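## Task

Take the foam block that sits on the desk and place it on the bookcase's top surface. At the end, nothing may be standing in the hatched zone just before the door. The robot must not topple or be left leaning, or the attempt fails. The block must stay up there by itself; if only the robot's grip or contact keeps it in place, it does not count.

## Robot and tools

ROBOT. A wheeled base that can drive straight or turn in place (no sideways motion), a lifting column carrying a head and two six-joint arms (left and right), each with a parallel gripper. Shoulder height S = 0.90 m + column_m. Folded, as at the start: 0.73 m long, 0.62 m wide, S + 0.43 m tall, front edge 0.40 m ahead of the column. Loose objects may occasionally get nudged by the scene.

FRAMES. Base frame: origin on the floor under the column, midway between the drive wheels; x forward, y left, z up. left_hand and right_hand readings are in this frame: the point where the fingers meet (tips 8 mm further); the hand's z axis points along the fingers, its y axis along the opening direction (quat_wxyz). Odometry frame = base frame as it was at scene start; base_odometry counts wheel rotation only, so slip looks like travel. Heading is left-positive, -3.142 to 3.142.

execute_actions. Arguments: actions (a list holding one action, or empty to just read state and images) and cameras (list from cam_head_left, cam_head_right, cam_left_wrist, cam_right_wrist, nav_camera, all; omitted/null/["all"] gives every camera, [] gives none). An action may contain:
- base: exactly one relative command, an offset from where the base last reported itself. translate_m: metres, -3 to 3, forward positive. rotate_rad: radians, -3.2 to 3.2, counter-clockwise (left) positive.
- joints: one dictionary covering both arms, column and head, keyed by joint name; each value is an absolute target. column_m 0 to 0.8 m; head_tilt_rad -0.61 to 1.308 (0 roughly level, positive tilts down); left_/right_joint1_rad -2.879 to 2.879; joint2 0 to 3.141; joint3 0 to 3.019; joint4 -1.692 to 1.57; joint5 -1.57 to 1.57 (positive swings the hand to the robot's right); joint6 -2.094 to 2.094 (positive rolls clockwise seen from behind the hand); left_/right_gripper_m 0 to 0.093 m fingertip gap. Done tolerances: column 0.005, head 0.03, joints 1-6: 0.045, 0.14, 0.09, 0.055, 0.03, 0.035, gripper 0.003.
- speeds: optional caps for this action only: translate_m 0.05-0.8 m/s, rotate_rad 0.1-1 rad/s (maxima are defaults). Arms are not slowed by it.
All motions in an action start at once. Any unknown key or out-of-range value rejects the call with no motion. A drive or turn needing over 8.667 s at its cap is rejected; actions end after at most 15 s. Joints left out may still be pushing toward earlier targets. If a result reports a stop, any later execute_actions, wait or finished_scene in the same reply is skipped.

wait(seconds 0-10): lets time pass with nothing new commanded, returns state and images. zoom_image(camera, region [x0, y0, x1, y1] in pixels, origin top-left, at most 504x504): closer look at that camera's latest full image. finished_scene(scene 1 or 2): irreversible; the goal must already hold and keep holding.

RESULTS. base_status/joint_status: done (within tolerance; for the base, wheels turned the commanded amount even if slipping), off_target (stopped short, may still push), contact_stop (column or base only; target dropped), time_out, not_followed (a safety check withheld that arm's targets; a 'joint command not followed' line with a cause). on_its_own covers what you did not command; 'held at' is a held target, not a position. motor_effort lists left_wheel and right_wheel in percent (positive pushes forward), bracket = peak; readings carry fixed offsets and noise. wheel_motors_off = 1 when the wheels are cut out. base_tilt in degrees (forward, right), about 1 degree fixed bias. If turned_by_wheels and turned_by_imu disagree by more than ~4 % and at least 0.05 rad, the base hit something or slipped and heading is off by the gap. Gripper opening staying 0.002 m or more above its target means something is held.

ARM GEOMETRY. With joint1 at -1.57 (left) or 1.57 (right) and joints 5, 6 at 0, the arm works in a vertical plane straight ahead, 0.23 m beside the column. a = j2 - 0.35, b = 1.05 + j2 - j3, c = b - j4 (c = 1.57: fingers vertical down). Hand ahead = 0.12 + 0.39 sin a + 0.38 cos b + 0.25 cos c; height = S + 0.39 cos a - 0.38 sin b - 0.25 sin c. E.g. j2, j3, j4 = 0.93, 0.78, 0.14 gives 0.60 m ahead, 0.25 m below S. Real hands sit up to ~5 cm lower/closer (~12 cm with heavy or far loads). Empty reach ~1 m from the shoulder. For low objects: column 0.3, fingers down 0.45-0.5 m ahead, then lower the column; below 0.4 m height the housing blocks hands closer than 0.45 m. Don't move arms with column under 0.3. Fingers 7 cm long; body 10 cm wide, 7 cm thick; wrist camera sticks out 11 cm on one side. Grip by commanding an opening smaller than the object. Targets within ~0.03 rad (0.08 for j2, j3) may not move at all; approach gently in ~0.05 rad steps from your last target. Load capacity is best with fingers pointing steeply down, near 0.4 m ahead; light items (under 0.3 kg) are easy almost anywhere in reach.

COLUMN. Going down, it halts with contact_stop when a hand or held item touches something (and may sink 0.15-0.2 m further); it then refuses downward commands until raised 0.2 m or to the top. It also stops on unusual resistance; reversing 0.05 m frees it. If an arm touched something overhead, drive out first, then raise.

WHAT TO AVOID. Base stalls end in contact_stop: back off 0.05 m before turning. Pushing for ~3 s trips the wheel motors off for 2 s. Table tops between 0.30 m and S - 0.26 m can reach over the housing and strike the column. A blocked arm keeps pushing and heats motors; resend its reported positions as targets to relax it (a loaded arm sinks a bit each time). Overheating (warning at 85 °C, fault at 100 °C) drops the arm and its load. If withheld by the safety check, move the offending joints back at least 0.05 rad or move the other arm away. Never let the arms collide or press on each other. Avoid drops, slams, hard pushes, tipping the robot, and leaving anything in the hatched door zone. The robot keeps executing its last command while you are composing a reply.

CAMERAS. Two head pinhole cameras (672x504), a nav_camera low at the front (672x504), fisheye wrist cameras (504x504). Calibration (K, distortion, T_world_to_cam mapping base frame to camera) is given per camera and may be slightly off.

Each tool is called after "Request:" in YAML: its name, and indented under it one key for each argument.

## Session

Request:
execute_actions:
  actions: []

Scene clock: 0.00 s.
base_odometry: x=+0.000 y=+0.000 heading=+0.000 (m, m, rad; odometry frame)
turned_by_wheels: +0.000 (rad since the last result)
turned_by_imu: +0.000 (rad since the last result)
base_tilt: forward=+0.3 right=+0.3 (deg)
base_status: not commanded
joint_positions: column_m=+0.556 head_tilt_rad=+0.860 left_joint1_rad=-1.554 left_joint2_rad=+0.897 left_joint3_rad=+0.395 left_joint4_rad=-0.905 left_joint5_rad=+0.045 left_joint6_rad=+0.027 left_gripper_m=+0.095 right_joint1_rad=+1.598 right_joint2_rad=+0.898 right_joint3_rad=+0.421 right_joint4_rad=-0.890 right_joint5_rad=-0.025 right_joint6_rad=-0.068 right_gripper_m=+0.095
joint_status: not commanded
wheel_motors_off: 0
motor_effort: left_wheel=+3 right_wheel=+3 (%)
left_hand: x=+0.1440 y=+0.2205 z=+1.2479 quat_wxyz=(+0.427, +0.004, -0.904, +0.021) (m; base frame)
right_hand: x=+0.1594 y=-0.2149 z=+1.2410 quat_wxyz=(+0.409, +0.037, -0.911, -0.033) (m; base frame)
pictures: cam_head_left, cam_head_right, cam_left_wrist, cam_right_wrist, nav_camera
Images, in order (width x height): cam_head_left 672x504, cam_head_right 672x504, cam_left_wrist 504x504, cam_right_wrist 504x504, nav_camera 672x504.

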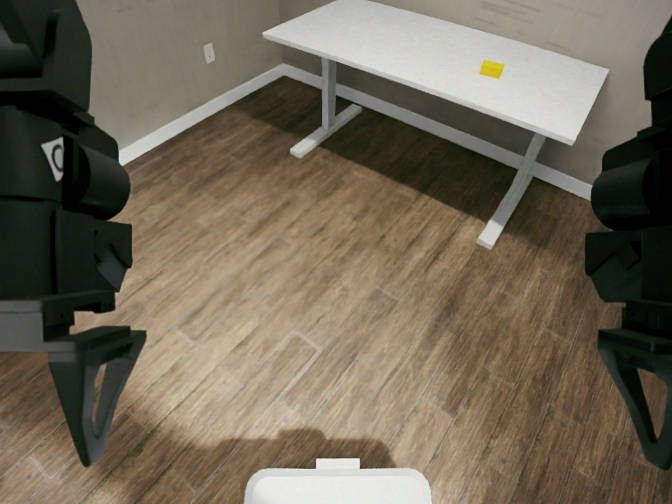

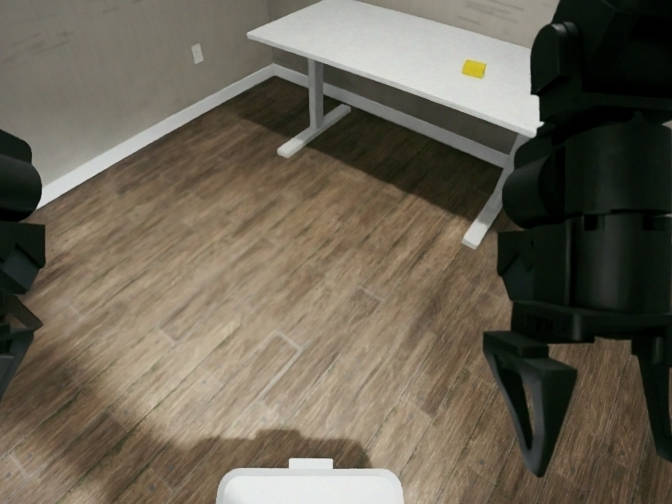

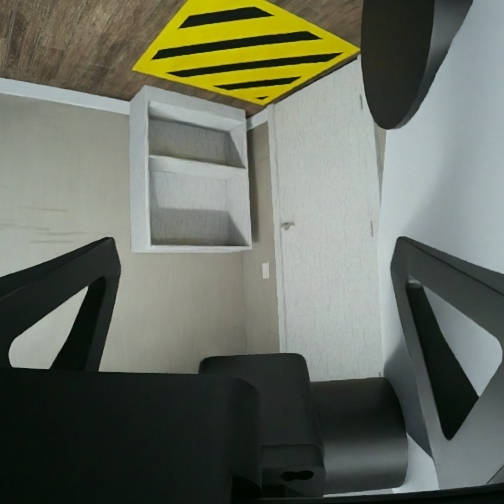

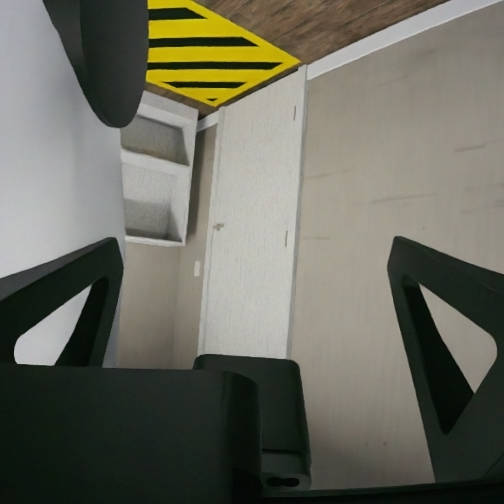

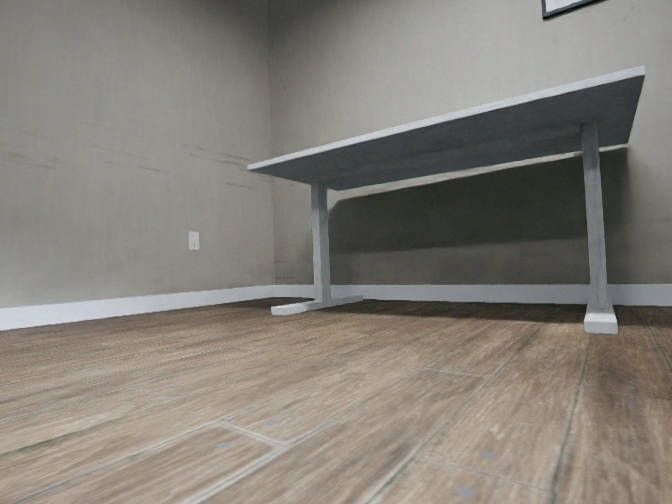

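Request:
execute_actions:
  actions:
    - {"base":{"rotate_rad":-0.24},"joints":{"column_m":0.3,"head_tilt_rad":0.6,"right_joint1_rad":1.57,"right_joint2_rad":1.2,"right_joint3_rad":1.5,"right_joint4_rad":-0.82,"right_joint5_rad":0,"right_joint6_rad":0}}
  cameras: []

Request:
execute_actions:
  actions:
    - {"base":{"translate_m":0.9}}
  cameras: ["cam_head_left","cam_right_wrist","nav_camera"]

Scene clock: 28.60 s.
base_odometry: x=+0.000 y=+0.000 heading=-0.239 (m, m, rad; odometry frame)
turned_by_wheels: -0.239 (rad since the last result)
turned_by_imu: -0.236 (rad since the last result)
base_tilt: forward=+0.1 right=+0.4 (deg)
base_status: done
joint_positions: column_m=+0.300 head_tilt_rad=+0.617 left_joint1_rad=-1.554 left_joint2_rad=+0.897 left_joint3_rad=+0.395 left_joint4_rad=-0.905 left_joint5_rad=+0.045 left_joint6_rad=+0.027 left_gripper_m=+0.095 right_joint1_rad=+1.573 right_joint2_rad=+1.201 right_joint3_rad=+1.477 right_joint4_rad=-0.821 right_joint5_rad=-0.003 right_joint6_rad=-0.009 right_gripper_m=+0.095
joint_status: all done
wheel_motors_off: 0
motor_effort: left_wheel=+5(27) right_wheel=-1(33) (%)
left_hand: x=+0.1440 y=+0.2205 z=+0.9923 quat_wxyz=(+0.427, +0.004, -0.904, +0.021) (m; base frame)
right_hand: x=+0.6831 y=-0.2239 z=+0.9428 quat_wxyz=(+0.010, +0.005, -1.000, -0.002) (m; base frame)
pictures: none
No camera images: the call's "cameras" was empty. Leave "cameras" out to get every camera's image.

Scene clock: 31.77 s.
base_odometry: x=+0.874 y=-0.213 heading=-0.238 (m, m, rad; odometry frame)
turned_by_wheels: +0.000 (rad since the last result)
turned_by_imu: +0.002 (rad since the last result)
base_tilt: forward=+0.3 right=+0.4 (deg)
base_status: done
joint_positions: column_m=+0.300 head_tilt_rad=+0.617 left_joint1_rad=-1.554 left_joint2_rad=+0.896 left_joint3_rad=+0.397 left_joint4_rad=-0.905 left_joint5_rad=+0.045 left_joint6_rad=+0.027 left_gripper_m=+0.095 right_joint1_rad=+1.573 right_joint2_rad=+1.201 right_joint3_rad=+1.478 right_joint4_rad=-0.821 right_joint5_rad=-0.003 right_joint6_rad=-0.009 right_gripper_m=+0.095
joint_status: not commanded
wheel_motors_off: 0
motor_effort: left_wheel=-1(44) right_wheel=+0(24) (%)
left_hand: x=+0.1451 y=+0.2205 z=+0.9919 quat_wxyz=(+0.425, +0.004, -0.905, +0.021) (m; base frame)
right_hand: x=+0.6833 y=-0.2239 z=+0.9429 quat_wxyz=(+0.010, +0.005, -1.000, -0.002) (m; base frame)
pictures: cam_head_left, cam_right_wrist, nav_camera
camera_calibration (this result's frames):
cam_head_left: T_world_to_cam=[[-0.00964307, -0.999862, 0.0135216, 0.0208791], [-0.577073, -0.00547876, -0.816674, 1.08548], [0.816636, -0.0156782, -0.57694, 0.637607], [0, 0, 0, 1]] pos_world=[0.105911, 0.0368198, 1.25406]
cam_right_wrist: T_world_to_cam=[[-0.00379925, -0.999967, 0.00717723, -0.226615], [-0.807168, 0.00730343, 0.590276, 0.00036027], [-0.590309, -0.00355063, -0.807169, 1.28886], [0, 0, 0, 1]] pos_world=[0.760254, -0.222034, 1.04174]
Images, in order (width x height): cam_head_left 672x504, cam_right_wrist 504x504, nav_camera 672x504.

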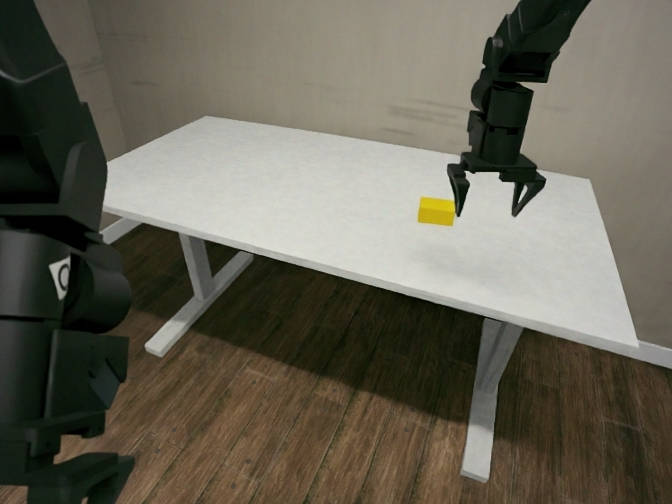

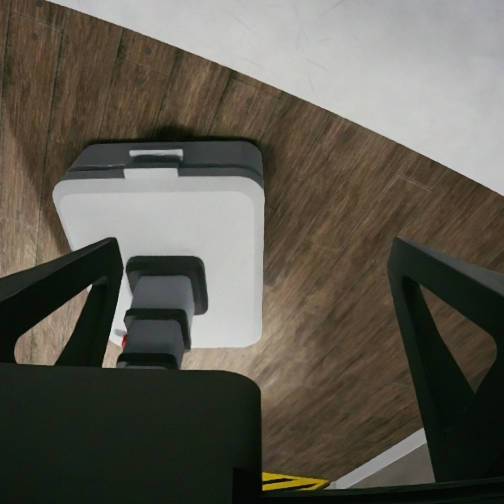

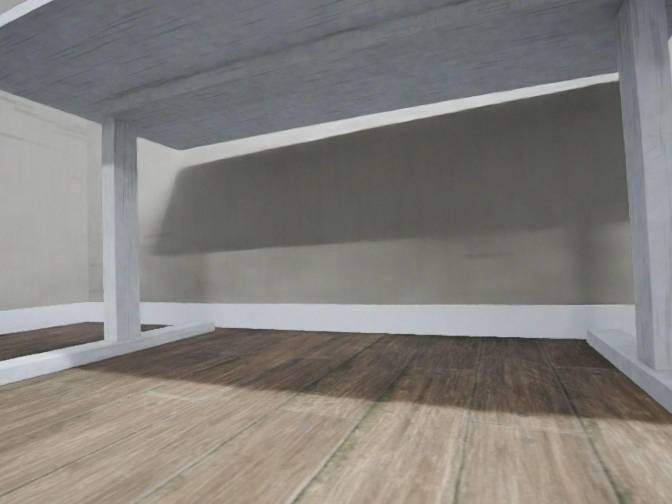

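Request:
execute_actions:
  actions:
    - {"base":{"translate_m":0.3},"joints":{"right_joint6_rad":1.45}}
  cameras: ["cam_head_left","cam_right_wrist"]

Scene clock: 44.63 s.
base_odometry: x=+1.166 y=-0.284 heading=-0.238 (m, m, rad; odometry frame)
turned_by_wheels: +0.000 (rad since the last result)
turned_by_imu: +0.000 (rad since the last result)
base_tilt: forward=+0.3 right=+0.3 (deg)
base_status: done
joint_positions: column_m=+0.300 head_tilt_rad=+0.617 left_joint1_rad=-1.554 left_joint2_rad=+0.896 left_joint3_rad=+0.398 left_joint4_rad=-0.905 left_joint5_rad=+0.045 left_joint6_rad=+0.027 left_gripper_m=+0.095 right_joint1_rad=+1.573 right_joint2_rad=+1.201 right_joint3_rad=+1.479 right_joint4_rad=-0.821 right_joint5_rad=-0.003 right_joint6_rad=+1.440 right_gripper_m=+0.095
joint_status: all done
wheel_motors_off: 0
motor_effort: left_wheel=-2(30) right_wheel=+0(27) (%)
left_hand: x=+0.1453 y=+0.2205 z=+0.9919 quat_wxyz=(+0.425, +0.004, -0.905, +0.021) (m; base frame)
right_hand: x=+0.6837 y=-0.2239 z=+0.9431 quat_wxyz=(+0.009, -0.659, -0.752, +0.005) (m; base frame)
pictures: cam_head_left, cam_right_wrist
camera_calibration (this result's frames):
cam_head_left: T_world_to_cam=[[-0.00964511, -0.999862, 0.0135202, 0.020881], [-0.57695, -0.00547876, -0.816761, 1.08559], [0.816723, -0.0156782, -0.576818, 0.637444], [0, 0, 0, 1]] pos_world=[0.105916, 0.0368198, 1.25407]
cam_right_wrist: T_world_to_cam=[[-0.992581, -0.117775, 0.0301889, 0.62527], [-0.0786779, 0.811502, 0.579029, -0.306829], [-0.0926934, 0.572358, -0.814748, 1.08514], [0, 0, 0, 1]] pos_world=[0.697076, -0.298454, 1.0429]
Images, in order (width x height): cam_head_left 672x504, cam_right_wrist 504x504.

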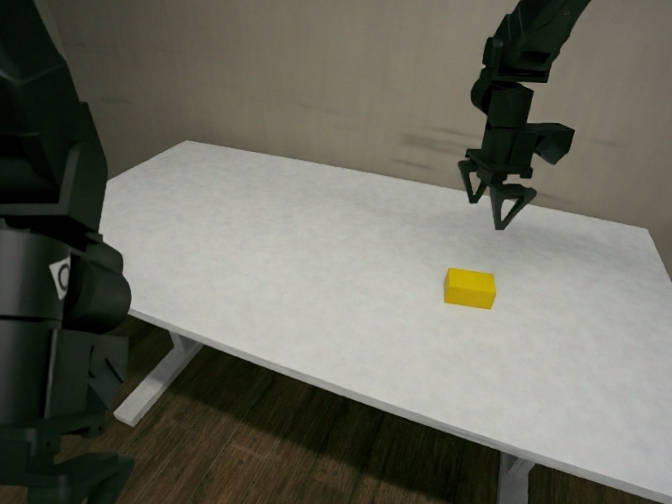

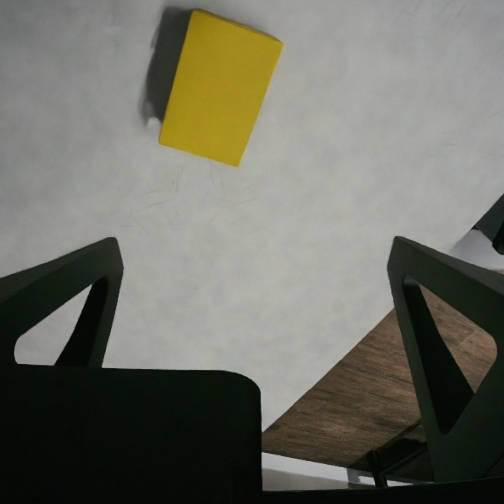

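Request:
execute_actions:
  actions:
    - {"base":{"translate_m":0.02},"joints":{"right_joint6_rad":1.7,"column_m":0.19}}
  cameras: ["cam_head_left","cam_right_wrist"]

Scene clock: 62.10 s.
base_odometry: x=+1.185 y=-0.288 heading=-0.238 (m, m, rad; odometry frame)
turned_by_wheels: +0.000 (rad since the last result)
turned_by_imu: -0.001 (rad since the last result)
base_tilt: forward=+0.2 right=+0.4 (deg)
base_status: done
joint_positions: column_m=+0.190 head_tilt_rad=+0.616 left_joint1_rad=-1.554 left_joint2_rad=+0.896 left_joint3_rad=+0.396 left_joint4_rad=-0.905 left_joint5_rad=+0.045 left_joint6_rad=+0.027 left_gripper_m=+0.095 right_joint1_rad=+1.573 right_joint2_rad=+1.201 right_joint3_rad=+1.481 right_joint4_rad=-0.820 right_joint5_rad=-0.003 right_joint6_rad=+1.690 right_gripper_m=+0.095
joint_status: all done
wheel_motors_off: 0
motor_effort: left_wheel=+0(30) right_wheel=+0(29) (%)
left_hand: x=+0.1444 y=+0.2205 z=+0.8822 quat_wxyz=(+0.426, +0.004, -0.904, +0.021) (m; base frame)
right_hand: x=+0.6851 y=-0.2239 z=+0.8340 quat_wxyz=(+0.007, -0.747, -0.664, +0.005) (m; base frame)
pictures: cam_head_left, cam_right_wrist
camera_calibration (this result's frames):
cam_head_left: T_world_to_cam=[[-0.00965009, -0.999862, 0.0135166, 0.0223726], [-0.576649, -0.00547876, -0.816974, 0.995986], [0.816935, -0.0156782, -0.576516, 0.573635], [0, 0, 0, 1]] pos_world=[0.105928, 0.0368198, 1.1441]
cam_right_wrist: T_world_to_cam=[[-0.990925, 0.131423, 0.0282169, 0.686231], [0.123607, 0.808448, 0.575442, -0.379787], [0.0528142, 0.573707, -0.817356, 0.899121], [0, 0, 0, 1]] pos_world=[0.679461, -0.29898, 0.934084]
Images, in order (width x height): cam_head_left 672x504, cam_right_wrist 504x504.

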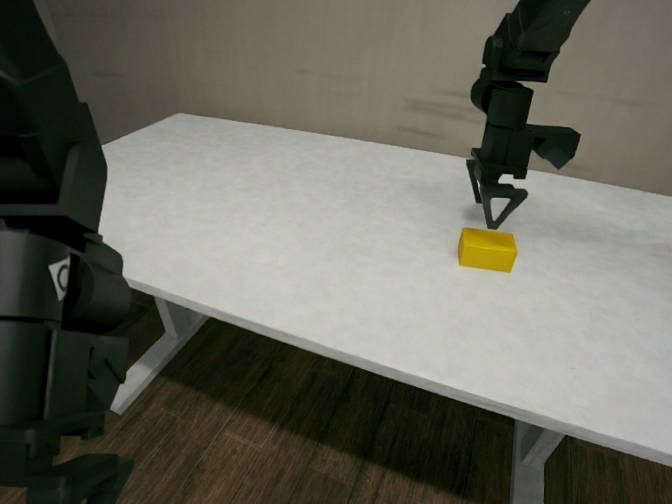

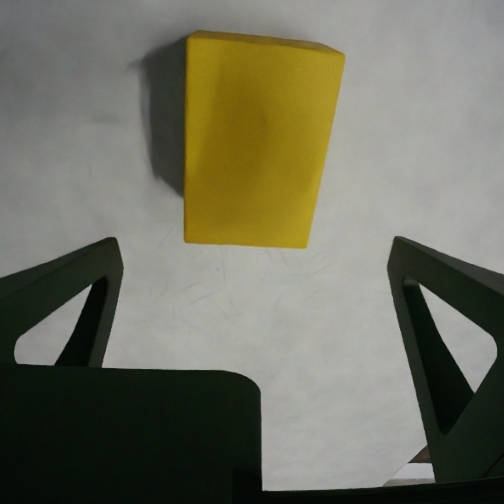

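Request:
execute_actions:
  actions:
    - {"joints":{"column_m":0.11}}
  cameras: ["cam_head_left","cam_right_wrist"]

Scene clock: 67.67 s.
base_odometry: x=+1.185 y=-0.288 heading=-0.238 (m, m, rad; odometry frame)
turned_by_wheels: +0.000 (rad since the last result)
turned_by_imu: -0.001 (rad since the last result)
base_tilt: forward=+0.2 right=+0.4 (deg)
base_status: not commanded
joint_positions: column_m=+0.110 head_tilt_rad=+0.616 left_joint1_rad=-1.554 left_joint2_rad=+0.896 left_joint3_rad=+0.396 left_joint4_rad=-0.905 left_joint5_rad=+0.045 left_joint6_rad=+0.027 left_gripper_m=+0.095 right_joint1_rad=+1.573 right_joint2_rad=+1.201 right_joint3_rad=+1.481 right_joint4_rad=-0.820 right_joint5_rad=-0.003 right_joint6_rad=+1.690 right_gripper_m=+0.095
joint_status: all done
wheel_motors_off: 0
motor_effort: left_wheel=-1(2) right_wheel=+0(1) (%)
left_hand: x=+0.1444 y=+0.2205 z=+0.8022 quat_wxyz=(+0.426, +0.004, -0.904, +0.021) (m; base frame)
right_hand: x=+0.6851 y=-0.2239 z=+0.7540 quat_wxyz=(+0.007, -0.747, -0.664, +0.005) (m; base frame)
pictures: cam_head_left, cam_right_wrist
camera_calibration (this result's frames):
cam_head_left: T_world_to_cam=[[-0.00965009, -0.999862, 0.0135166, 0.0234538], [-0.576649, -0.00547876, -0.816974, 0.930637], [0.816935, -0.0156782, -0.576517, 0.52752], [0, 0, 0, 1]] pos_world=[0.105928, 0.0368198, 1.06411]
cam_right_wrist: T_world_to_cam=[[-0.990925, 0.131423, 0.0282169, 0.688488], [0.123607, 0.808448, 0.575442, -0.333758], [0.0528142, 0.573707, -0.817356, 0.833741], [0, 0, 0, 1]] pos_world=[0.679461, -0.29898, 0.854094]
Images, in order (width x height): cam_head_left 672x504, cam_right_wrist 504x504.

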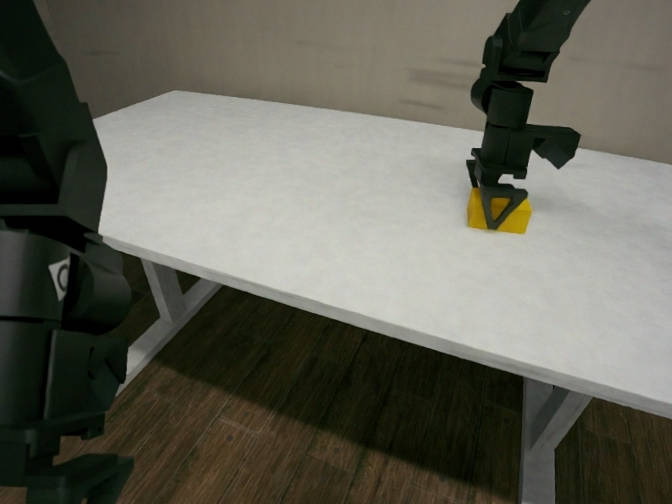

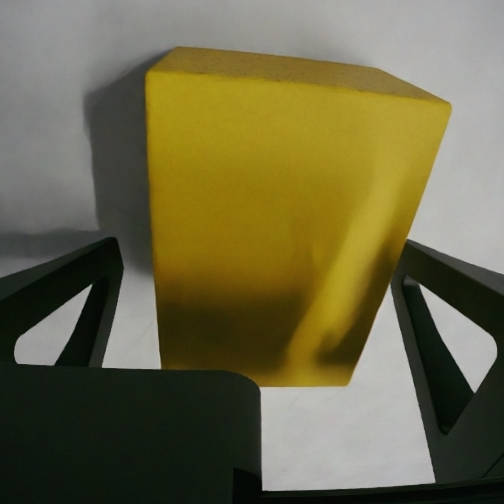

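Grip, lift, then back off and turn around.

Request:
execute_actions:
  actions:
    - {"joints":{"right_gripper_m":0.03}}
  cameras: []

Request:
execute_actions:
  actions:
    - {"joints":{"column_m":0.6,"head_tilt_rad":0.1}}
  cameras: []

Request:
execute_actions:
  actions:
    - {"base":{"translate_m":-0.5}}
  cameras: []

Request:
execute_actions:
  actions:
    - {"base":{"rotate_rad":2.9}}
  cameras: ["cam_head_left","cam_head_right","nav_camera"]

Scene clock: 75.03 s.
base_odometry: x=+1.185 y=-0.288 heading=-0.238 (m, m, rad; odometry frame)
turned_by_wheels: +0.000 (rad since the last result)
turned_by_imu: -0.001 (rad since the last result)
base_tilt: forward=+0.3 right=+0.4 (deg)
base_status: not commanded
joint_positions: column_m=+0.110 head_tilt_rad=+0.616 left_joint1_rad=-1.554 left_joint2_rad=+0.896 left_joint3_rad=+0.396 left_joint4_rad=-0.905 left_joint5_rad=+0.045 left_joint6_rad=+0.027 left_gripper_m=+0.095 right_joint1_rad=+1.573 right_joint2_rad=+1.201 right_joint3_rad=+1.481 right_joint4_rad=-0.820 right_joint5_rad=-0.002 right_joint6_rad=+1.690 right_gripper_m=+0.059
joint_status: right_gripper_m off_target (ended at +0.059, target +0.030)
wheel_motors_off: 0
motor_effort: left_wheel=+0(0) right_wheel=-2(1) (%)
left_hand: x=+0.1444 y=+0.2205 z=+0.8022 quat_wxyz=(+0.426, +0.004, -0.904, +0.021) (m; base frame)
right_hand: x=+0.6851 y=-0.2240 z=+0.7540 quat_wxyz=(+0.007, -0.748, -0.664, +0.005) (m; base frame)
pictures: none
No camera images: the call's "cameras" was empty. Leave "cameras" out to get every camera's image.

Scene clock: 82.03 s.
base_odometry: x=+1.185 y=-0.288 heading=-0.238 (m, m, rad; odometry frame)
turned_by_wheels: +0.000 (rad since the last result)
turned_by_imu: -0.002 (rad since the last result)
base_tilt: forward=+0.3 right=+0.3 (deg)
base_status: not commanded
joint_positions: column_m=+0.600 head_tilt_rad=+0.119 left_joint1_rad=-1.554 left_joint2_rad=+0.896 left_joint3_rad=+0.396 left_joint4_rad=-0.905 left_joint5_rad=+0.045 left_joint6_rad=+0.027 left_gripper_m=+0.095 right_joint1_rad=+1.573 right_joint2_rad=+1.201 right_joint3_rad=+1.481 right_joint4_rad=-0.820 right_joint5_rad=-0.002 right_joint6_rad=+1.690 right_gripper_m=+0.059
joint_status: all done
wheel_motors_off: 0
motor_effort: left_wheel=+0(1) right_wheel=-1(1) (%)
left_hand: x=+0.1444 y=+0.2205 z=+1.2921 quat_wxyz=(+0.426, +0.004, -0.904, +0.021) (m; base frame)
right_hand: x=+0.6851 y=-0.2240 z=+1.2438 quat_wxyz=(+0.007, -0.748, -0.664, +0.005) (m; base frame)
pictures: none
No camera images: the call's "cameras" was empty. Leave "cameras" out to get every camera's image.

Scene clock: 84.67 s.
base_odometry: x=+0.699 y=-0.171 heading=-0.236 (m, m, rad; odometry frame)
turned_by_wheels: +0.002 (rad since the last result)
turned_by_imu: -0.001 (rad since the last result)
base_tilt: forward=+0.2 right=+0.3 (deg)
base_status: done
joint_positions: column_m=+0.600 head_tilt_rad=+0.119 left_joint1_rad=-1.554 left_joint2_rad=+0.895 left_joint3_rad=+0.393 left_joint4_rad=-0.905 left_joint5_rad=+0.045 left_joint6_rad=+0.027 left_gripper_m=+0.095 right_joint1_rad=+1.573 right_joint2_rad=+1.201 right_joint3_rad=+1.481 right_joint4_rad=-0.821 right_joint5_rad=-0.002 right_joint6_rad=+1.690 right_gripper_m=+0.059
joint_status: not commanded
wheel_motors_off: 0
motor_effort: left_wheel=+0(35) right_wheel=-1(24) (%)
left_hand: x=+0.1432 y=+0.2205 z=+1.2926 quat_wxyz=(+0.427, +0.004, -0.904, +0.021) (m; base frame)
right_hand: x=+0.6848 y=-0.2240 z=+1.2438 quat_wxyz=(+0.007, -0.748, -0.664, +0.005) (m; base frame)
pictures: none
No camera images: the call's "cameras" was empty. Leave "cameras" out to get every camera's image.

Scene clock: 88.90 s.
base_odometry: x=+0.699 y=-0.171 heading=+2.663 (m, m, rad; odometry frame)
turned_by_wheels: +2.900 (rad since the last result)
turned_by_imu: +2.855 (rad since the last result)
base_tilt: forward=+0.3 right=+0.3 (deg)
base_status: done
joint_positions: column_m=+0.600 head_tilt_rad=+0.119 left_joint1_rad=-1.554 left_joint2_rad=+0.895 left_joint3_rad=+0.394 left_joint4_rad=-0.905 left_joint5_rad=+0.045 left_joint6_rad=+0.027 left_gripper_m=+0.095 right_joint1_rad=+1.570 right_joint2_rad=+1.201 right_joint3_rad=+1.481 right_joint4_rad=-0.821 right_joint5_rad=-0.002 right_joint6_rad=+1.690 right_gripper_m=+0.059
joint_status: not commanded
wheel_motors_off: 0
motor_effort: left_wheel=-2(30) right_wheel=+0(33) (%)
left_hand: x=+0.1436 y=+0.2205 z=+1.2924 quat_wxyz=(+0.426, +0.004, -0.904, +0.021) (m; base frame)
right_hand: x=+0.6848 y=-0.2256 z=+1.2438 quat_wxyz=(+0.006, -0.748, -0.663, +0.006) (m; base frame)
pictures: cam_head_left, cam_head_right, nav_camera
camera_calibration (this result's frames):
cam_head_left: T_world_to_cam=[[-0.0149267, -0.999862, 0.00728123, 0.0269852], [-0.117423, -0.00547876, -0.993067, 1.58714], [0.99297, -0.0156782, -0.117325, 0.07289], [0, 0, 0, 1]] pos_world=[0.114392, 0.0368198, 1.58449]
cam_head_right: T_world_to_cam=[[-0.0282422, -0.999539, 0.0111281, -0.0601022], [-0.126202, -0.007478, -0.991976, 1.59186], [0.991602, -0.02942, -0.125933, 0.0825626], [0, 0, 0, 1]] pos_world=[0.117329, -0.0457416, 1.59015]
Images, in order (width x height): cam_head_left 672x504, cam_head_right 672x504, nav_camera 672x504.

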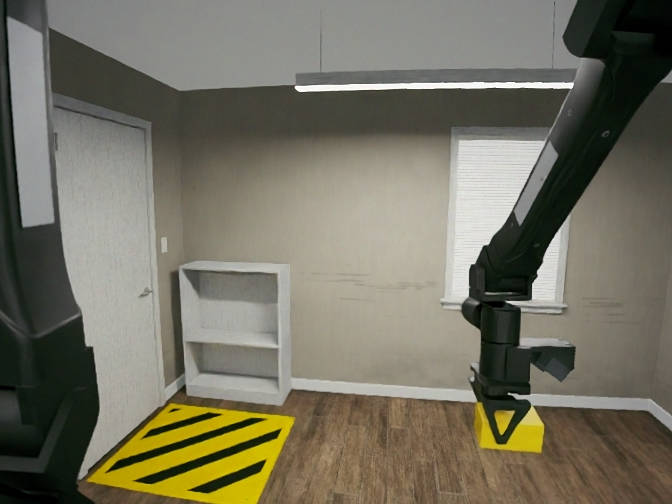

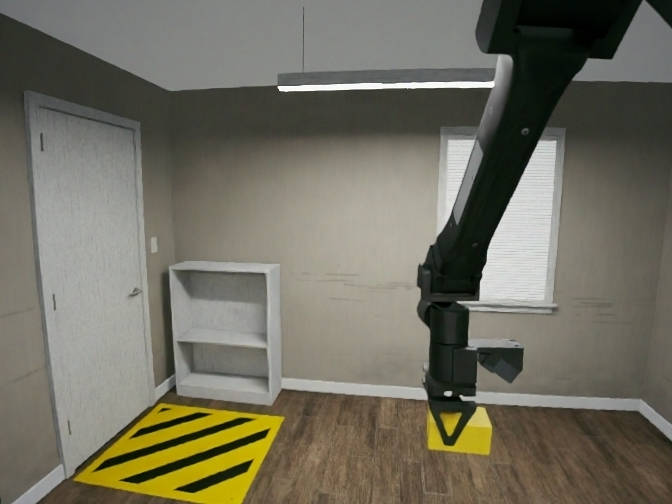

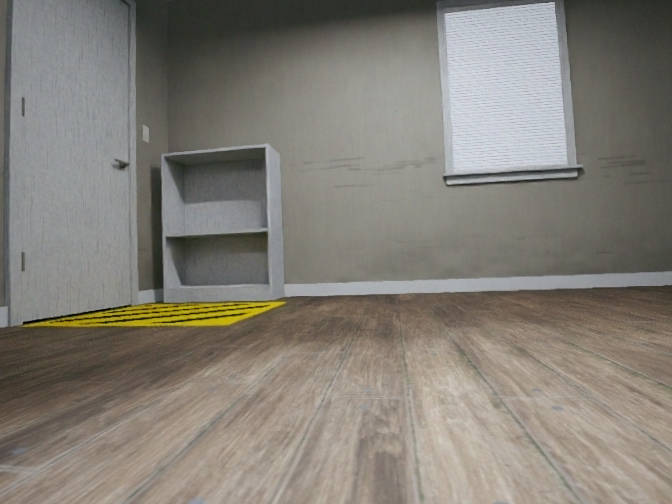

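Request:
execute_actions:
  actions:
    - {"base":{"rotate_rad":0.27},"joints":{"column_m":0.55,"head_tilt_rad":0.4}}
  cameras: []

Request:
execute_actions:
  actions:
    - {"base":{"translate_m":2.0}}
  cameras: ["cam_head_left","cam_head_right"]

Scene clock: 107.07 s.
base_odometry: x=+0.699 y=-0.171 heading=+2.933 (m, m, rad; odometry frame)
turned_by_wheels: +0.269 (rad since the last result)
turned_by_imu: +0.264 (rad since the last result)
base_tilt: forward=+0.3 right=+0.4 (deg)
base_status: done
joint_positions: column_m=+0.550 head_tilt_rad=+0.405 left_joint1_rad=-1.554 left_joint2_rad=+0.895 left_joint3_rad=+0.394 left_joint4_rad=-0.905 left_joint5_rad=+0.045 left_joint6_rad=+0.027 left_gripper_m=+0.095 right_joint1_rad=+1.570 right_joint2_rad=+1.201 right_joint3_rad=+1.481 right_joint4_rad=-0.821 right_joint5_rad=-0.002 right_joint6_rad=+1.690 right_gripper_m=+0.059
joint_status: all done
wheel_motors_off: 0
motor_effort: left_wheel=-2(30) right_wheel=+0(25) (%)
left_hand: x=+0.1438 y=+0.2205 z=+1.2425 quat_wxyz=(+0.426, +0.004, -0.904, +0.021) (m; base frame)
right_hand: x=+0.6848 y=-0.2255 z=+1.1940 quat_wxyz=(+0.006, -0.748, -0.663, +0.006) (m; base frame)
pictures: none
No camera images: the call's "cameras" was empty. Leave "cameras" out to get every camera's image.

Scene clock: 111.77 s.
base_odometry: x=-1.257 y=+0.244 heading=+2.933 (m, m, rad; odometry frame)
turned_by_wheels: +0.000 (rad since the last result)
turned_by_imu: +0.005 (rad since the last result)
base_tilt: forward=+0.2 right=+0.3 (deg)
base_status: done
joint_positions: column_m=+0.550 head_tilt_rad=+0.405 left_joint1_rad=-1.554 left_joint2_rad=+0.895 left_joint3_rad=+0.396 left_joint4_rad=-0.905 left_joint5_rad=+0.045 left_joint6_rad=+0.027 left_gripper_m=+0.095 right_joint1_rad=+1.570 right_joint2_rad=+1.201 right_joint3_rad=+1.481 right_joint4_rad=-0.821 right_joint5_rad=-0.002 right_joint6_rad=+1.690 right_gripper_m=+0.059
joint_status: not commanded
wheel_motors_off: 0
motor_effort: left_wheel=-2(34) right_wheel=+1(42) (%)
left_hand: x=+0.1448 y=+0.2205 z=+1.2422 quat_wxyz=(+0.425, +0.004, -0.905, +0.021) (m; base frame)
right_hand: x=+0.6849 y=-0.2255 z=+1.1940 quat_wxyz=(+0.006, -0.748, -0.663, +0.006) (m; base frame)
pictures: cam_head_left, cam_head_right
camera_calibration (this result's frames):
cam_head_left: T_world_to_cam=[[-0.0122697, -0.999862, 0.0111927, 0.0212071], [-0.392528, -0.00547876, -0.919724, 1.43873], [0.919658, -0.0156782, -0.392406, 0.493246], [0, 0, 0, 1]] pos_world=[0.111383, 0.0368198, 1.51655]
cam_head_right: T_world_to_cam=[[-0.0239614, -0.999539, 0.0186362, -0.0712943], [-0.400643, -0.007478, -0.916204, 1.43973], [0.915921, -0.02942, -0.40028, 0.50148], [0, 0, 0, 1]] pos_world=[0.115795, -0.0457416, 1.52115]
Images, in order (width x height): cam_head_left 672x504, cam_head_right 672x504.

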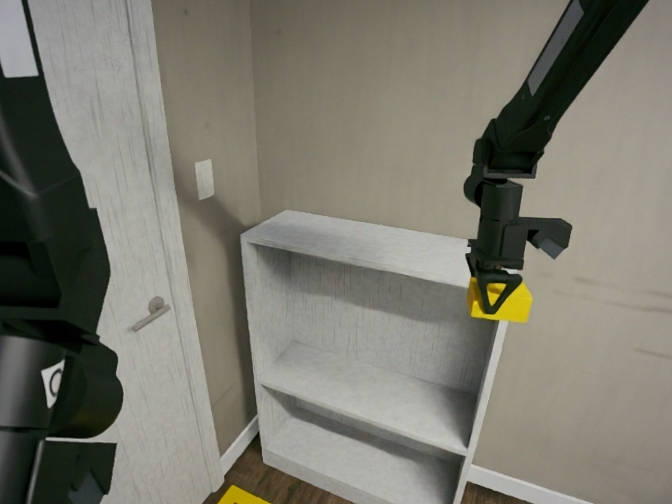

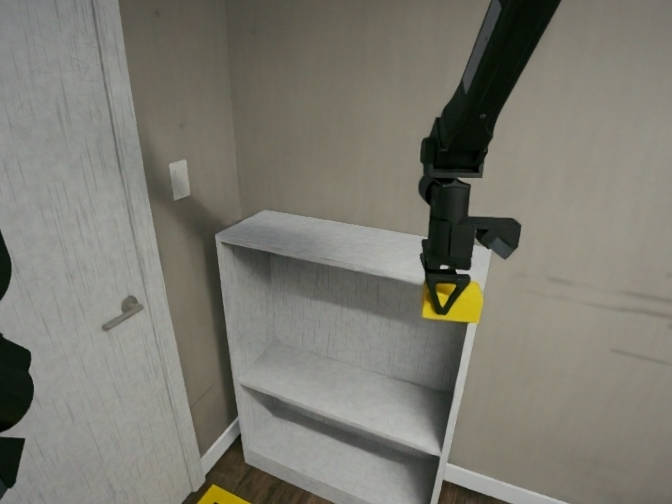

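Request:
execute_actions:
  actions:
    - {"base":{"translate_m":0.5},"speeds":{"translate_m":0.4}}
  cameras: ["cam_head_left","cam_right_wrist"]

Request:
execute_actions:
  actions:
    - {"joints":{"column_m":0.44}}
  cameras: ["cam_head_left","cam_right_wrist"]

Scene clock: 128.37 s.
base_odometry: x=-1.746 y=+0.348 heading=+2.932 (m, m, rad; odometry frame)
turned_by_wheels: +0.000 (rad since the last result)
turned_by_imu: +0.000 (rad since the last result)
base_tilt: forward=+0.3 right=+0.4 (deg)
base_status: done
joint_positions: column_m=+0.550 head_tilt_rad=+0.405 left_joint1_rad=-1.554 left_joint2_rad=+0.895 left_joint3_rad=+0.396 left_joint4_rad=-0.905 left_joint5_rad=+0.045 left_joint6_rad=+0.027 left_gripper_m=+0.095 right_joint1_rad=+1.570 right_joint2_rad=+1.201 right_joint3_rad=+1.481 right_joint4_rad=-0.821 right_joint5_rad=-0.002 right_joint6_rad=+1.690 right_gripper_m=+0.059
joint_status: not commanded
wheel_motors_off: 0
motor_effort: left_wheel=+2(26) right_wheel=+0(24) (%)
left_hand: x=+0.1448 y=+0.2205 z=+1.2422 quat_wxyz=(+0.425, +0.004, -0.905, +0.021) (m; base frame)
right_hand: x=+0.6849 y=-0.2255 z=+1.1940 quat_wxyz=(+0.006, -0.748, -0.663, +0.006) (m; base frame)
pictures: cam_head_left, cam_right_wrist
camera_calibration (this result's frames):
cam_head_left: T_world_to_cam=[[-0.0122697, -0.999862, 0.0111927, 0.0212071], [-0.392528, -0.00547876, -0.919724, 1.43873], [0.919658, -0.0156782, -0.392407, 0.493246], [0, 0, 0, 1]] pos_world=[0.111383, 0.0368198, 1.51655]
cam_right_wrist: T_world_to_cam=[[-0.990627, 0.133576, 0.0285655, 0.675954], [0.125734, 0.809961, 0.572847, -0.583703], [0.0533817, 0.571069, -0.819164, 1.19544], [0, 0, 0, 1]] pos_world=[0.679195, -0.300195, 1.29433]
Images, in order (width x height): cam_head_left 672x504, cam_right_wrist 504x504.

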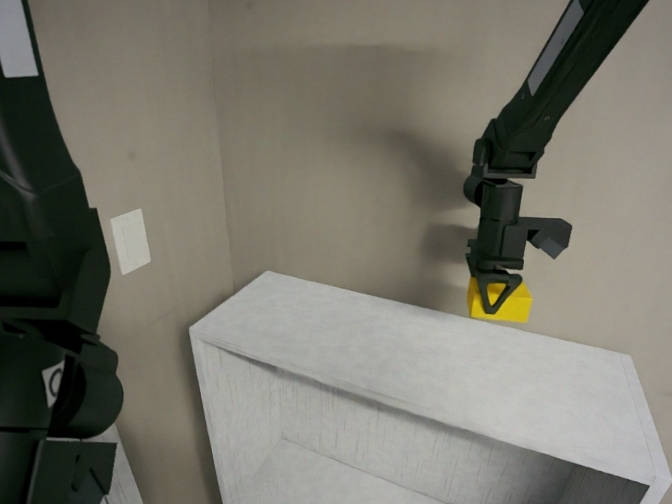

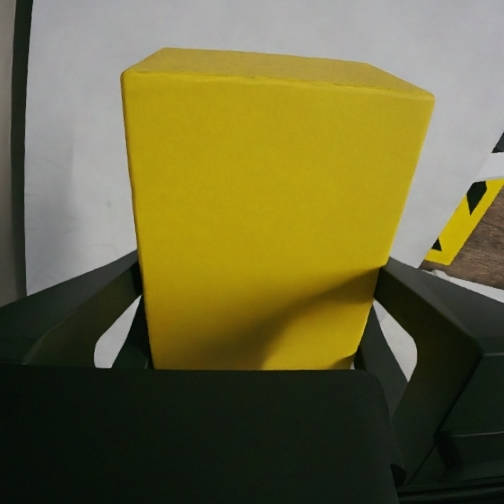

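Scene clock: 130.37 s.
base_odometry: x=-1.746 y=+0.348 heading=+2.932 (m, m, rad; odometry frame)
turned_by_wheels: +0.000 (rad since the last result)
turned_by_imu: -0.001 (rad since the last result)
base_tilt: forward=+0.2 right=+0.3 (deg)
base_status: not commanded
joint_positions: column_m=+0.440 head_tilt_rad=+0.405 left_joint1_rad=-1.554 left_joint2_rad=+0.895 left_joint3_rad=+0.396 left_joint4_rad=-0.905 left_joint5_rad=+0.045 left_joint6_rad=+0.027 left_gripper_m=+0.095 right_joint1_rad=+1.570 right_joint2_rad=+1.185 right_joint3_rad=+1.481 right_joint4_rad=-0.831 right_joint5_rad=-0.002 right_joint6_rad=+1.692 right_gripper_m=+0.059
joint_status: all done
wheel_motors_off: 0
motor_effort: left_wheel=-2(1) right_wheel=+2(2) (%)
left_hand: x=+0.1448 y=+0.2205 z=+1.1322 quat_wxyz=(+0.425, +0.004, -0.905, +0.021) (m; base frame)
right_hand: x=+0.6863 y=-0.2255 z=+1.0928 quat_wxyz=(+0.004, -0.749, -0.663, +0.004) (m; base frame)
pictures: cam_head_left, cam_right_wrist
camera_calibration (this result's frames):
cam_head_left: T_world_to_cam=[[-0.0122691, -0.999862, 0.0111934, 0.0224374], [-0.392576, -0.00547876, -0.919703, 1.33753], [0.919638, -0.0156782, -0.392454, 0.45015], [0, 0, 0, 1]] pos_world=[0.111382, 0.0368198, 1.40654]
cam_right_wrist: T_world_to_cam=[[-0.990561, 0.135085, 0.0232738, 0.686348], [0.123907, 0.809785, 0.573494, -0.525421], [0.0586238, 0.570965, -0.818879, 1.10855], [0, 0, 0, 1]] pos_world=[0.679985, -0.30018, 1.19312]
Images, in order (width x height): cam_head_left 672x504, cam_right_wrist 504x504.

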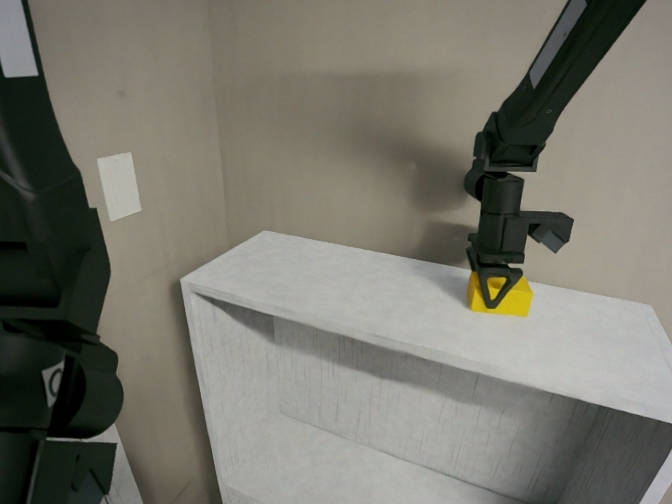

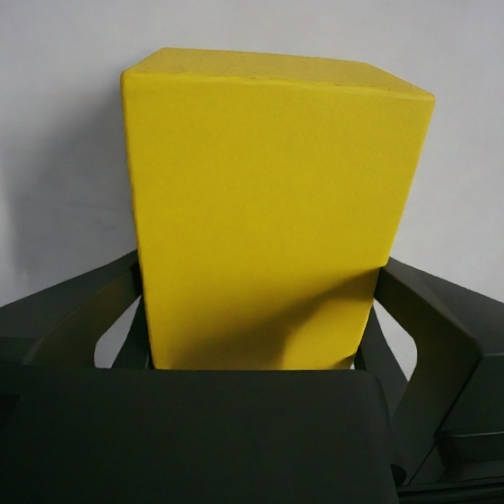

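It has touched down, near the back of the top. Release.

Request:
execute_actions:
  actions:
    - {"joints":{"right_gripper_m":0.09}}
  cameras: []

Request:
execute_actions:
  actions:
    - {"joints":{"column_m":0.56}}
  cameras: []

Request:
execute_actions:
  actions:
    - {"base":{"translate_m":-1.7}}
  cameras: ["cam_head_left","cam_right_wrist"]

Scene clock: 138.30 s.
base_odometry: x=-1.746 y=+0.348 heading=+2.932 (m, m, rad; odometry frame)
turned_by_wheels: +0.000 (rad since the last result)
turned_by_imu: -0.001 (rad since the last result)
base_tilt: forward=+0.3 right=+0.3 (deg)
base_status: not commanded
joint_positions: column_m=+0.440 head_tilt_rad=+0.405 left_joint1_rad=-1.554 left_joint2_rad=+0.895 left_joint3_rad=+0.396 left_joint4_rad=-0.905 left_joint5_rad=+0.045 left_joint6_rad=+0.027 left_gripper_m=+0.095 right_joint1_rad=+1.570 right_joint2_rad=+1.186 right_joint3_rad=+1.481 right_joint4_rad=-0.829 right_joint5_rad=-0.002 right_joint6_rad=+1.692 right_gripper_m=+0.090
joint_status: all done
wheel_motors_off: 0
motor_effort: left_wheel=-4(4) right_wheel=+1(3) (%)
left_hand: x=+0.1448 y=+0.2205 z=+1.1322 quat_wxyz=(+0.425, +0.004, -0.905, +0.021) (m; base frame)
right_hand: x=+0.6866 y=-0.2255 z=+1.0924 quat_wxyz=(+0.004, -0.749, -0.663, +0.004) (m; base frame)
pictures: none
No camera images: the call's "cameras" was empty. Leave "cameras" out to get every camera's image.

Scene clock: 140.47 s.
base_odometry: x=-1.746 y=+0.348 heading=+2.932 (m, m, rad; odometry frame)
turned_by_wheels: +0.000 (rad since the last result)
turned_by_imu: +0.000 (rad since the last result)
base_tilt: forward=+0.1 right=+0.4 (deg)
base_status: not commanded
joint_positions: column_m=+0.560 head_tilt_rad=+0.405 left_joint1_rad=-1.554 left_joint2_rad=+0.895 left_joint3_rad=+0.396 left_joint4_rad=-0.905 left_joint5_rad=+0.045 left_joint6_rad=+0.027 left_gripper_m=+0.095 right_joint1_rad=+1.570 right_joint2_rad=+1.187 right_joint3_rad=+1.481 right_joint4_rad=-0.829 right_joint5_rad=-0.002 right_joint6_rad=+1.692 right_gripper_m=+0.090
joint_status: all done
wheel_motors_off: 0
motor_effort: left_wheel=-2(1) right_wheel=+2(1) (%)
left_hand: x=+0.1448 y=+0.2205 z=+1.2520 quat_wxyz=(+0.425, +0.004, -0.905, +0.021) (m; base frame)
right_hand: x=+0.6864 y=-0.2255 z=+1.2118 quat_wxyz=(+0.004, -0.749, -0.663, +0.004) (m; base frame)
pictures: none
No camera images: the call's "cameras" was empty. Leave "cameras" out to get every camera's image.

Scene clock: 144.70 s.
base_odometry: x=-0.084 y=-0.006 heading=+2.931 (m, m, rad; odometry frame)
turned_by_wheels: -0.001 (rad since the last result)
turned_by_imu: -0.007 (rad since the last result)
base_tilt: forward=+0.3 right=+0.4 (deg)
base_status: done
joint_positions: column_m=+0.560 head_tilt_rad=+0.405 left_joint1_rad=-1.554 left_joint2_rad=+0.895 left_joint3_rad=+0.394 left_joint4_rad=-0.905 left_joint5_rad=+0.045 left_joint6_rad=+0.027 left_gripper_m=+0.095 right_joint1_rad=+1.570 right_joint2_rad=+1.187 right_joint3_rad=+1.481 right_joint4_rad=-0.826 right_joint5_rad=-0.002 right_joint6_rad=+1.692 right_gripper_m=+0.090
joint_status: not commanded
wheel_motors_off: 0
motor_effort: left_wheel=-2(44) right_wheel=+0(31) (%)
left_hand: x=+0.1436 y=+0.2205 z=+1.2524 quat_wxyz=(+0.426, +0.004, -0.904, +0.021) (m; base frame)
right_hand: x=+0.6872 y=-0.2255 z=+1.2118 quat_wxyz=(+0.003, -0.749, -0.663, +0.003) (m; base frame)
pictures: cam_head_left, cam_right_wrist
camera_calibration (this result's frames):
cam_head_left: T_world_to_cam=[[-0.0122678, -0.999862, 0.0111949, 0.0210935], [-0.392687, -0.00547876, -0.919656, 1.44768], [0.91959, -0.0156782, -0.392566, 0.497359], [0, 0, 0, 1]] pos_world=[0.111379, 0.0368198, 1.52638]
cam_right_wrist: T_world_to_cam=[[-0.990635, 0.135083, 0.0198727, 0.688581], [0.121936, 0.809786, 0.573915, -0.592911], [0.0614338, 0.570964, -0.818673, 1.20374], [0, 0, 0, 1]] pos_world=[0.680479, -0.30018, 1.31207]
Images, in order (width x height): cam_head_left 672x504, cam_right_wrist 504x504.

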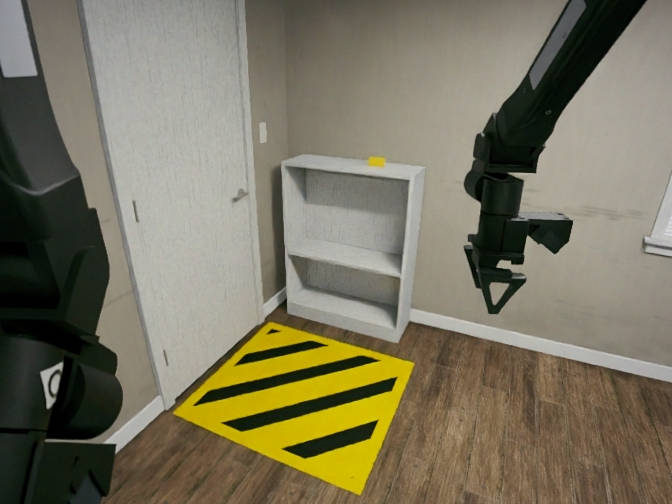

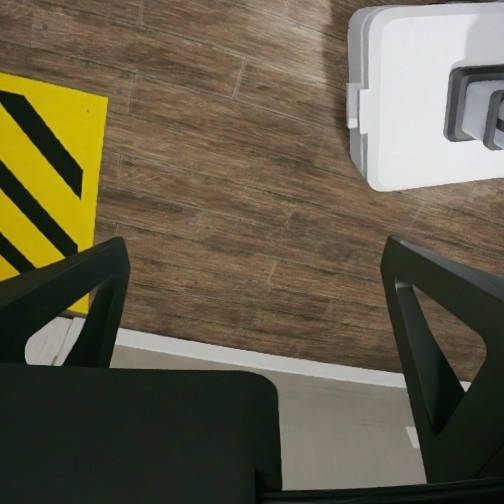

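Request:
finished_scene:
  scene: 1

The scene is finished: the task was done.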